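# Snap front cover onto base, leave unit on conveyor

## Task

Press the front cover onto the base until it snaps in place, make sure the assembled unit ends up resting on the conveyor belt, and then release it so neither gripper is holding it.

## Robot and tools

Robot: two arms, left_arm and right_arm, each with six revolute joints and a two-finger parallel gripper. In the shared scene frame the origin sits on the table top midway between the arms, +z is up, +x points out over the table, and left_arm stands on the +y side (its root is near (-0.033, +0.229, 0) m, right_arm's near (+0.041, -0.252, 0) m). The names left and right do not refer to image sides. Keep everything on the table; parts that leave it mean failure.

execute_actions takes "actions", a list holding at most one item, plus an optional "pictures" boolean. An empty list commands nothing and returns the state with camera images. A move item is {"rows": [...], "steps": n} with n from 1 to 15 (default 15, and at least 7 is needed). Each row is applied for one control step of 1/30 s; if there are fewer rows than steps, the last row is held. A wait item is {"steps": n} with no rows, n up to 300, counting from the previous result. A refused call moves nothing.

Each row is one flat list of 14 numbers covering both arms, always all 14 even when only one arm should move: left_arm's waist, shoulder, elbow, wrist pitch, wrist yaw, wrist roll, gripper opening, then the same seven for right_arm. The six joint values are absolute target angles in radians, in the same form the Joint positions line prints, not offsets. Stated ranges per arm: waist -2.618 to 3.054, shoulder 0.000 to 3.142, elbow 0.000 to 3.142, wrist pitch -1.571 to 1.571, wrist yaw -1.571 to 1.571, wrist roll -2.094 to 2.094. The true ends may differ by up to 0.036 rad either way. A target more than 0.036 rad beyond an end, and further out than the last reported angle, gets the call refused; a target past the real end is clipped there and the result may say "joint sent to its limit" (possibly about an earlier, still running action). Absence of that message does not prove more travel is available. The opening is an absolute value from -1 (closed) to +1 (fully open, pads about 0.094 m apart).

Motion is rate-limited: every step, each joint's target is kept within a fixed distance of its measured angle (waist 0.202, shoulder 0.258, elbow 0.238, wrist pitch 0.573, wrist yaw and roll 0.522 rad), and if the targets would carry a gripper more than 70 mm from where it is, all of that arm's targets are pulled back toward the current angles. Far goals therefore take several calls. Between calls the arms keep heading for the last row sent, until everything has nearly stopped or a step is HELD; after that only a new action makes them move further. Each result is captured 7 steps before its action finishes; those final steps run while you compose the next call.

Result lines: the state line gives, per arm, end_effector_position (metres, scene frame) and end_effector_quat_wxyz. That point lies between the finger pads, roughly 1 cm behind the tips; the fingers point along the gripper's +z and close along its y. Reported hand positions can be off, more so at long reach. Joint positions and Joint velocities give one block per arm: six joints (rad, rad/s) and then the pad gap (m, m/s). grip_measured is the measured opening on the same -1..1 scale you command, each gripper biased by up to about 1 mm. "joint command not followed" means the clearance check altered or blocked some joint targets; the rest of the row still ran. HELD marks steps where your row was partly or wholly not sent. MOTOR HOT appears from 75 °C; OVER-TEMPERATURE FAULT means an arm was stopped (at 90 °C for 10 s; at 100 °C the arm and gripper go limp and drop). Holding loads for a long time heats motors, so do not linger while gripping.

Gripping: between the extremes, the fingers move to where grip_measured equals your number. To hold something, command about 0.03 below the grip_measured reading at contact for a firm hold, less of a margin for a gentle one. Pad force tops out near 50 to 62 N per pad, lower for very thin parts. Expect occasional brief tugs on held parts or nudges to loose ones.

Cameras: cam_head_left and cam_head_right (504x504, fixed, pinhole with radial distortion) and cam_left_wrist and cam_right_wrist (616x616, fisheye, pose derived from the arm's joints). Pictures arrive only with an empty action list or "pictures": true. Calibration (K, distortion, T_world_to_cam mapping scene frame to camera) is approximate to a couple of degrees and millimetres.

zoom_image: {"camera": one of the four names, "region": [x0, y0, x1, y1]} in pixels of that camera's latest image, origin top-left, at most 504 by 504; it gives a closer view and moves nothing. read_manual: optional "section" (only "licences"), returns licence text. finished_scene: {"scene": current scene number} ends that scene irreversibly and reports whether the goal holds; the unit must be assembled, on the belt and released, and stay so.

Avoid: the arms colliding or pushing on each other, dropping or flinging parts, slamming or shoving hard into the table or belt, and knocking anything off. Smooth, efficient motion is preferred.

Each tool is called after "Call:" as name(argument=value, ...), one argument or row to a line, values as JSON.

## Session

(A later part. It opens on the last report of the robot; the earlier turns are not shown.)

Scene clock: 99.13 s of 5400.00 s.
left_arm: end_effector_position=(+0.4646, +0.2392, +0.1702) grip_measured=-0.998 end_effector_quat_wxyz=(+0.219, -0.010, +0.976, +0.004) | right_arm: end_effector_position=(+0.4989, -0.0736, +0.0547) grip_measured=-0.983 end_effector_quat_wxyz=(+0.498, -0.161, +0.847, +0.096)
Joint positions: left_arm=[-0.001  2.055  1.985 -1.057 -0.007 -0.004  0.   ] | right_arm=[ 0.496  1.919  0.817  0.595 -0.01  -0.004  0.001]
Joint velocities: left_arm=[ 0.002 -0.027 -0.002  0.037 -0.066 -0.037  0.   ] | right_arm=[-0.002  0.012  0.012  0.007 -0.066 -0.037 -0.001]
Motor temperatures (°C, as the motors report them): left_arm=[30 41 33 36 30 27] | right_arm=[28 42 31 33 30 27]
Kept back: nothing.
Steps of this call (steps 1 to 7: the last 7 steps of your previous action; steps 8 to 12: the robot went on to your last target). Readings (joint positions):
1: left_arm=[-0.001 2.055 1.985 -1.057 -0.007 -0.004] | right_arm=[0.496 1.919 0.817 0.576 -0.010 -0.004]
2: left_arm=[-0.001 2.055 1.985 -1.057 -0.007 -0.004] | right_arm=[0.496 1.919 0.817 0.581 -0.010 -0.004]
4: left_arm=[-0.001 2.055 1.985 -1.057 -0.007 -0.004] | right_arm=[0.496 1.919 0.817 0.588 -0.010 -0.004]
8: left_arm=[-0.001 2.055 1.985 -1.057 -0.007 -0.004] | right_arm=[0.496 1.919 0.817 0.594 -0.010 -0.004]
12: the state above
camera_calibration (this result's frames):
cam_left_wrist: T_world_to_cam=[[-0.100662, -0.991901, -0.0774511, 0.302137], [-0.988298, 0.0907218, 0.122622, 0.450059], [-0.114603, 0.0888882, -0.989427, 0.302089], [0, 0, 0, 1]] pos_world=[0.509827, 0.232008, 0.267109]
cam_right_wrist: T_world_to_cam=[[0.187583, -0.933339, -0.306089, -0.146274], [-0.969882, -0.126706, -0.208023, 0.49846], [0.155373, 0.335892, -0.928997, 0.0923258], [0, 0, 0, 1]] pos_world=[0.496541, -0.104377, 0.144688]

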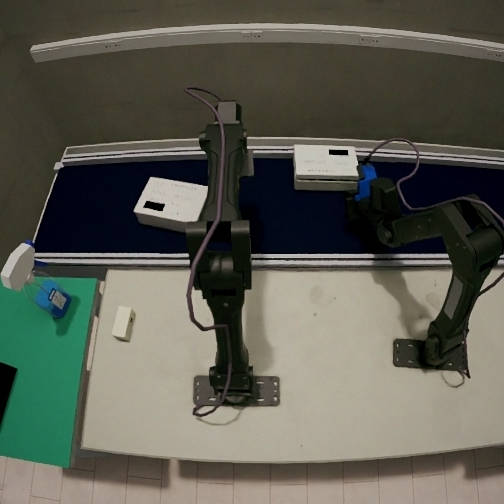

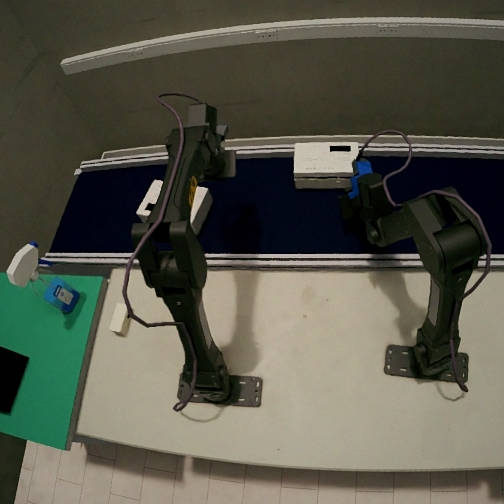

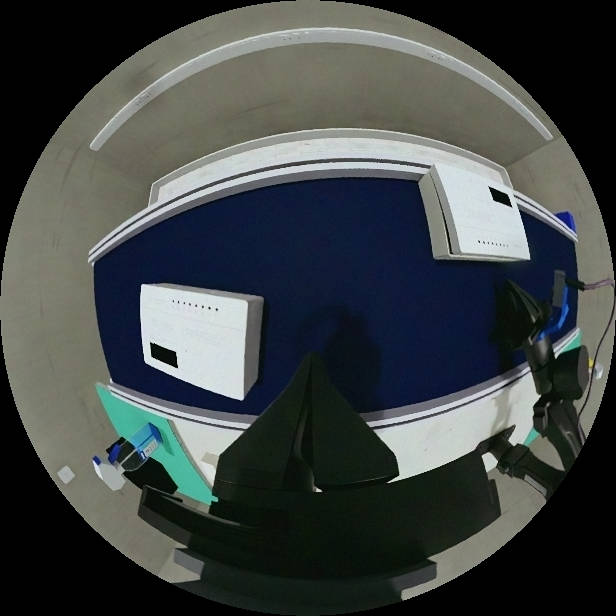

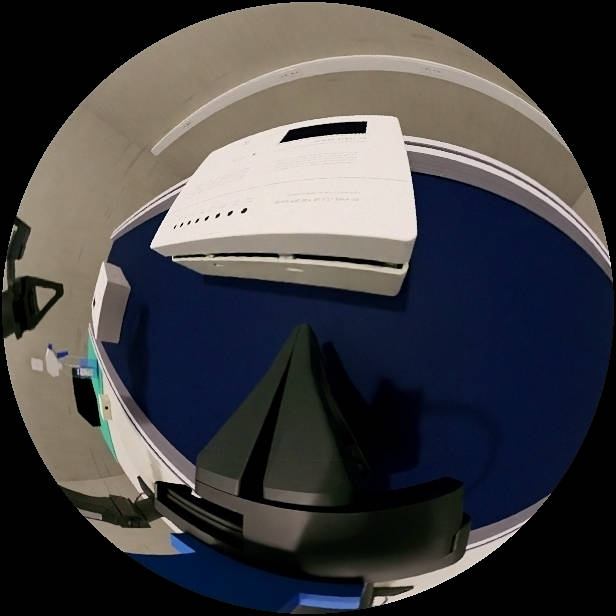

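Call:
execute_actions(
  actions=[
    {"rows":[[0,2.05,1.97,-1.07,0,0,-1,0.56,1.75,0.82,0.6,0,0,-1]]},
  ],
)

Call:
execute_actions(
  actions=[
    {"rows":[[0,2.05,1.97,-1.07,0,0,-1,0.56,1.92,1.12,0.37,0,0,-1]]},
  ],
)

Call:
execute_actions(
  actions=[
    {"rows":[[0,2.05,1.97,-1.07,0,0,-1,0.56,2.02,1.12,0.37,0,0,-1]]},
  ],
)

Call:
execute_actions(
  actions=[
    {"rows":[[0,2.05,1.97,-1.07,0,0,-1,0.56,2.12,1.12,0.3,0,0,-1]]},
  ],
)

Call:
execute_actions(
  actions=[
    {"rows":[[0,2.05,1.97,-1.07,0,0,-1,0.56,1.9,1.1,0.37,0,0,-1]]},
  ],
)

Call:
execute_actions(
  actions=[
    {"rows":[[0,2.05,1.97,-1.07,0,0,-1,0.5,1.75,0.76,0.6,0,0,-1]]},
  ],
)

Call:
execute_actions(
  actions=[
    {"steps":10},
  ],
  pictures=true,
)

Call:
zoom_image(
  camera="cam_right_wrist",
  region=[140,90,440,330],
)

Call:
zoom_image(
  camera="cam_left_wrist",
  region=[400,150,560,300],
)

Scene clock: 102.13 s of 5400.00 s.
left_arm: end_effector_position=(+0.4646, +0.2392, +0.1702) grip_measured=-0.998 end_effector_quat_wxyz=(+0.219, -0.010, +0.976, +0.004) | right_arm: end_effector_position=(+0.4891, -0.0431, +0.1295) grip_measured=-0.983 end_effector_quat_wxyz=(+0.562, -0.178, +0.798, +0.124)
Joint positions: left_arm=[-0.001  2.055  1.985 -1.057 -0.007 -0.004  0.   ] | right_arm=[ 0.563  1.759  0.809  0.604 -0.003 -0.004  0.001]
Joint velocities: left_arm=[-0.007  0.007  0.007 -0.051 -0.051 -0.022 -0.001] | right_arm=[ 0.002 -0.032  0.027  0.212  0.051  0.037 -0.   ]
Motor temperatures (°C, as the motors report them): left_arm=[30 40 33 36 30 27] | right_arm=[28 42 31 34 30 27]
Steps of this call (steps 1 to 30: the robot went on to your last target; steps 31 to 82: nothing new was sent; steps 83 to 90: the first 8 steps of this action). Readings (joint positions):
83: left_arm=[-0.001 2.055 1.985 -1.057 -0.007 -0.004] | right_arm=[0.501 1.907 0.816 0.588 -0.007 -0.004]
84: left_arm=[-0.001 2.055 1.985 -1.057 -0.007 -0.004] | right_arm=[0.510 1.880 0.809 0.573 -0.004 -0.004]
86: left_arm=[-0.001 2.055 1.985 -1.057 -0.007 -0.004] | right_arm=[0.538 1.820 0.806 0.569 -0.003 -0.004]
90: the state above

Scene clock: 102.63 s of 5400.00 s.
left_arm: end_effector_position=(+0.4646, +0.2392, +0.1702) grip_measured=-0.998 end_effector_quat_wxyz=(+0.219, -0.010, +0.976, +0.004) | right_arm: end_effector_position=(+0.5410, -0.0192, +0.1318) grip_measured=-0.983 end_effector_quat_wxyz=(+0.542, -0.181, +0.812, +0.120)
Joint positions: left_arm=[-0.001  2.055  1.985 -1.057 -0.007 -0.004  0.   ] | right_arm=[ 0.563  1.926  1.102  0.431 -0.003 -0.004  0.001]
Joint velocities: left_arm=[-0.002 -0.007 -0.007  0.022 -0.022 -0.081  0.   ] | right_arm=[-0.007  0.002  0.037 -0.198  0.066 -0.022  0.   ]
Motor temperatures (°C, as the motors report them): left_arm=[30 40 32 36 30 27] | right_arm=[28 42 31 34 30 27]
Steps of this call (steps 1 to 7: the last 7 steps of your previous action; steps 8 to 15: the first 8 steps of this action). Readings (joint positions):
8: left_arm=[-0.001 2.055 1.985 -1.057 -0.007 -0.004] | right_arm=[0.563 1.776 0.843 0.564 -0.003 -0.004]
9: left_arm=[-0.001 2.055 1.985 -1.057 -0.007 -0.004] | right_arm=[0.563 1.821 0.917 0.517 -0.003 -0.004]
11: left_arm=[-0.001 2.055 1.985 -1.057 -0.007 -0.004] | right_arm=[0.563 1.905 1.049 0.470 -0.003 -0.004]
15: the state above

Scene clock: 103.13 s of 5400.00 s.
left_arm: end_effector_position=(+0.4646, +0.2392, +0.1702) grip_measured=-0.998 end_effector_quat_wxyz=(+0.219, -0.010, +0.976, +0.004) | right_arm: end_effector_position=(+0.5403, -0.0195, +0.0883) grip_measured=-0.983 end_effector_quat_wxyz=(+0.504, -0.186, +0.836, +0.111)
Joint positions: left_arm=[-0.001  2.055  1.985 -1.057 -0.007 -0.004  0.   ] | right_arm=[ 0.563  2.005  1.112  0.407 -0.003 -0.004  0.001]
Joint velocities: left_arm=[ 0.002 -0.012 -0.012  0.037  0.051  0.066  0.001] | right_arm=[-0.007  0.007  0.017  0.022 -0.007 -0.007  0.   ]
Motor temperatures (°C, as the motors report them): left_arm=[30 40 32 36 30 27] | right_arm=[28 42 31 34 30 27]
Steps of this call (steps 1 to 7: the last 7 steps of your previous action; steps 8 to 15: the first 8 steps of this action). Readings (joint positions):
8: left_arm=[-0.001 2.055 1.985 -1.057 -0.007 -0.004] | right_arm=[0.563 1.934 1.103 0.390 -0.003 -0.004]
9: left_arm=[-0.001 2.055 1.985 -1.057 -0.007 -0.004] | right_arm=[0.563 1.949 1.108 0.394 -0.003 -0.004]
11: left_arm=[-0.001 2.055 1.985 -1.057 -0.007 -0.004] | right_arm=[0.563 1.985 1.112 0.394 -0.003 -0.004]
15: the state above

Scene clock: 103.63 s of 5400.00 s.
left_arm: end_effector_position=(+0.4646, +0.2392, +0.1702) grip_measured=-0.998 end_effector_quat_wxyz=(+0.219, -0.010, +0.976, +0.004) | right_arm: end_effector_position=(+0.5490, -0.0155, +0.0856) grip_measured=-0.983 end_effector_quat_wxyz=(+0.515, -0.185, +0.829, +0.114)
Joint positions: left_arm=[-0.001  2.055  1.985 -1.057 -0.007 -0.004  0.   ] | right_arm=[ 0.563  2.046  1.132  0.454 -0.003 -0.004  0.001]
Joint velocities: left_arm=[ 0.002 -0.002 -0.012  0.007  0.037 -0.051  0.   ] | right_arm=[ 0.012  0.012  0.012  0.051 -0.037 -0.007 -0.001]
Motor temperatures (°C, as the motors report them): left_arm=[30 40 32 36 30 27] | right_arm=[28 42 31 34 30 27]
Steps of this call (steps 1 to 7: the last 7 steps of your previous action; steps 8 to 15: the first 8 steps of this action). Readings (joint positions):
8: left_arm=[-0.001 2.055 1.985 -1.057 -0.007 -0.004] | right_arm=[0.563 2.013 1.113 0.408 -0.003 -0.004]
9: left_arm=[-0.001 2.055 1.985 -1.057 -0.007 -0.004] | right_arm=[0.563 2.024 1.120 0.420 -0.003 -0.004]
11: left_arm=[-0.001 2.055 1.985 -1.057 -0.007 -0.004] | right_arm=[0.563 2.040 1.131 0.440 -0.003 -0.004]
15: the state above

Scene clock: 104.13 s of 5400.00 s.
left_arm: end_effector_position=(+0.4646, +0.2392, +0.1702) grip_measured=-0.998 end_effector_quat_wxyz=(+0.219, -0.010, +0.976, +0.004) | right_arm: end_effector_position=(+0.5369, -0.0211, +0.1270) grip_measured=-0.983 end_effector_quat_wxyz=(+0.530, -0.183, +0.820, +0.117)
Joint positions: left_arm=[-0.001  2.055  1.985 -1.057 -0.007 -0.004  0.   ] | right_arm=[ 0.563  1.916  1.098  0.395 -0.003 -0.004  0.001]
Joint velocities: left_arm=[-0.007  0.002  0.002  0.066  0.022 -0.037  0.   ] | right_arm=[ 0.002 -0.085 -0.002  0.007 -0.051  0.007 -0.001]
Motor temperatures (°C, as the motors report them): left_arm=[30 40 32 36 30 27] | right_arm=[28 42 31 34 30 27]
Steps of this call (steps 1 to 7: the last 7 steps of your previous action; steps 8 to 15: the first 8 steps of this action). Readings (joint positions):
8: left_arm=[-0.001 2.055 1.985 -1.057 -0.007 -0.004] | right_arm=[0.563 2.032 1.129 0.452 -0.003 -0.004]
9: left_arm=[-0.001 2.055 1.985 -1.057 -0.007 -0.004] | right_arm=[0.563 2.008 1.115 0.429 -0.003 -0.004]
11: left_arm=[-0.001 2.055 1.985 -1.057 -0.007 -0.004] | right_arm=[0.563 1.960 1.098 0.399 -0.003 -0.004]
15: the state above

Scene clock: 104.63 s of 5400.00 s.
left_arm: end_effector_position=(+0.4646, +0.2392, +0.1702) grip_measured=-0.998 end_effector_quat_wxyz=(+0.219, -0.010, +0.976, +0.004) | right_arm: end_effector_position=(+0.4799, -0.0836, +0.0837) grip_measured=-0.983 end_effector_quat_wxyz=(+0.506, -0.157, +0.843, +0.093)
Joint positions: left_arm=[-0.001  2.055  1.985 -1.057 -0.007 -0.004  0.   ] | right_arm=[ 0.494  1.767  0.748  0.529 -0.001 -0.004  0.001]
Joint velocities: left_arm=[-0.012 -0.017 -0.012 -0.081 -0.007  0.037 -0.   ] | right_arm=[-0.002 -0.017 -0.09  -0.051 -0.007  0.037  0.001]
Motor temperatures (°C, as the motors report them): left_arm=[30 40 32 36 30 27] | right_arm=[28 42 31 34 30 27]
Steps of this call (steps 1 to 7: the last 7 steps of your previous action; steps 8 to 15: the first 8 steps of this action). Readings (joint positions):
8: left_arm=[-0.001 2.055 1.985 -1.057 -0.007 -0.004] | right_arm=[0.559 1.899 1.060 0.427 -0.006 -0.004]
9: left_arm=[-0.001 2.055 1.985 -1.057 -0.007 -0.004] | right_arm=[0.551 1.857 0.981 0.473 -0.007 -0.004]
11: left_arm=[-0.001 2.055 1.985 -1.057 -0.007 -0.004] | right_arm=[0.522 1.779 0.834 0.520 -0.006 -0.004]
15: the state above

Scene clock: 104.97 s of 5400.00 s.
left_arm: end_effector_position=(+0.4646, +0.2392, +0.1702) grip_measured=-0.998 end_effector_quat_wxyz=(+0.219, -0.010, +0.976, +0.004) | right_arm: end_effector_position=(+0.4843, -0.0815, +0.0932) grip_measured=-0.983 end_effector_quat_wxyz=(+0.524, -0.155, +0.832, +0.096)
Joint positions: left_arm=[-0.001  2.055  1.985 -1.057 -0.007 -0.004  0.   ] | right_arm=[ 0.495  1.767  0.748  0.572 -0.001 -0.004  0.001]
Joint velocities: left_arm=[ 0.002  0.002  0.007  0.022  0.022  0.022 -0.001] | right_arm=[-0.022 -0.007 -0.017  0.037 -0.037 -0.037  0.001]
Motor temperatures (°C, as the motors report them): left_arm=[30 40 32 36 30 27] | right_arm=[28 41 31 34 30 27]
Kept back: nothing.
Steps of this call (steps 1 to 7: the last 7 steps of your previous action; steps 8 to 10: the robot went on to your last target). Readings (joint positions):
1: left_arm=[-0.001 2.055 1.985 -1.057 -0.007 -0.004] | right_arm=[0.495 1.767 0.748 0.531 -0.001 -0.004]
2: left_arm=[-0.001 2.055 1.985 -1.057 -0.007 -0.004] | right_arm=[0.495 1.767 0.748 0.539 -0.001 -0.004]
4: left_arm=[-0.001 2.055 1.985 -1.057 -0.007 -0.004] | right_arm=[0.495 1.767 0.748 0.555 -0.001 -0.004]
8: left_arm=[-0.001 2.055 1.985 -1.057 -0.007 -0.004] | right_arm=[0.495 1.767 0.748 0.569 -0.001 -0.004]
10: the state above
camera_calibration (this result's frames):
cam_left_wrist: T_world_to_cam=[[-0.100662, -0.991901, -0.0774511, 0.302137], [-0.988298, 0.0907218, 0.122622, 0.450059], [-0.114603, 0.0888882, -0.989427, 0.302089], [0, 0, 0, 1]] pos_world=[0.509827, 0.232008, 0.267109]
cam_right_wrist: T_world_to_cam=[[0.196785, -0.929692, -0.311366, -0.142817], [-0.957298, -0.113592, -0.265852, 0.491579], [0.211792, 0.350385, -0.912345, 0.105375], [0, 0, 0, 1]] pos_world=[0.476374, -0.113858, 0.182357]

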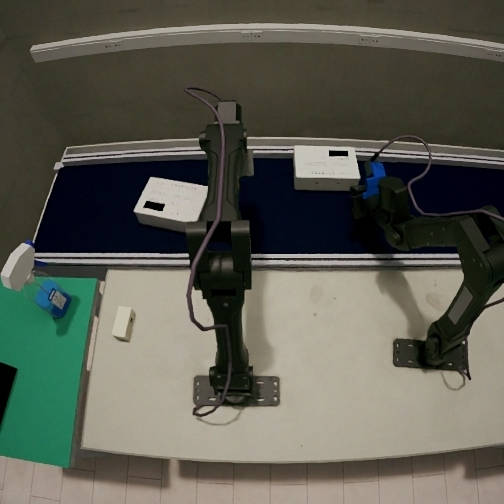

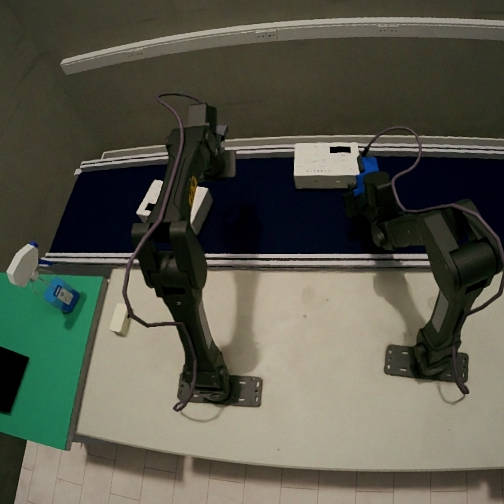

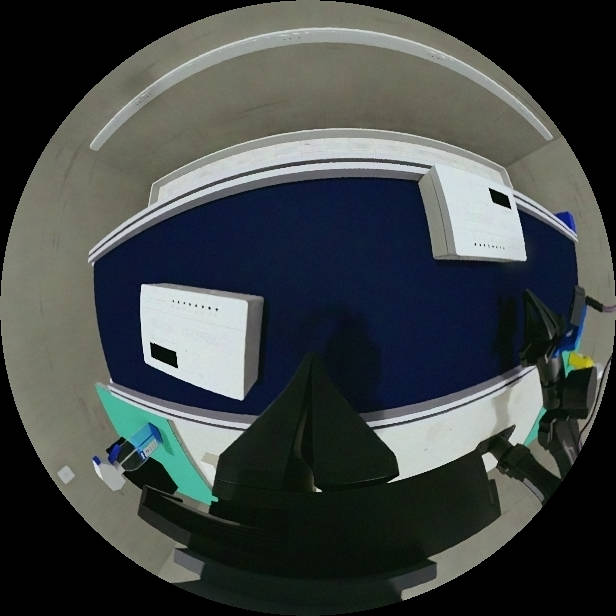

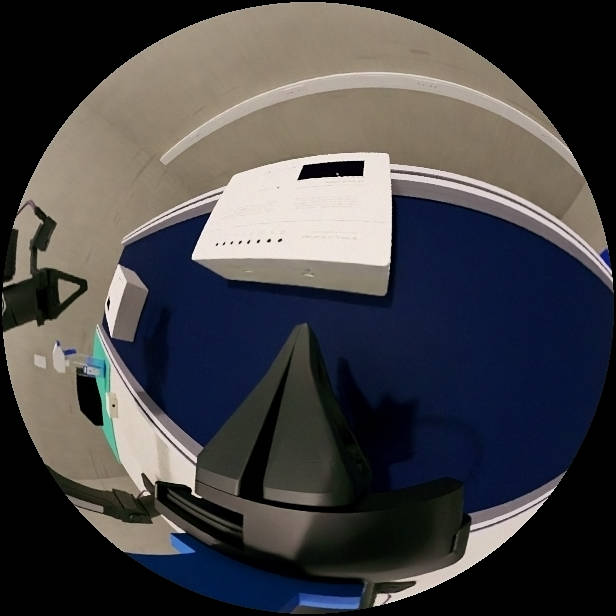

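Region (140, 90, 440, 330) of cam_right_wrist's 616x616 image, scaled by 1.680, with more detail than that image has; it fills the top 403 rows of this view, and the rest is white.

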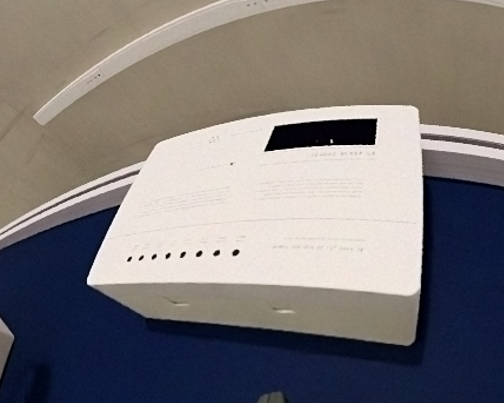

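Region (400, 150, 560, 300) of cam_left_wrist's 616x616 image, scaled by 3.150, with more detail than that image has; it fills the top 472 rows of this view, and the rest is white.

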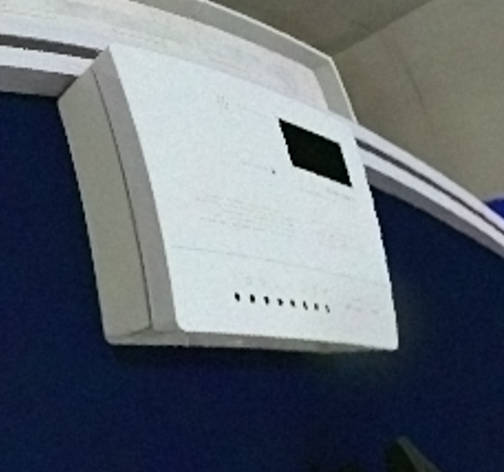

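Call:
finished_scene(
  scene=2,
)

The scene is finished: the task was done.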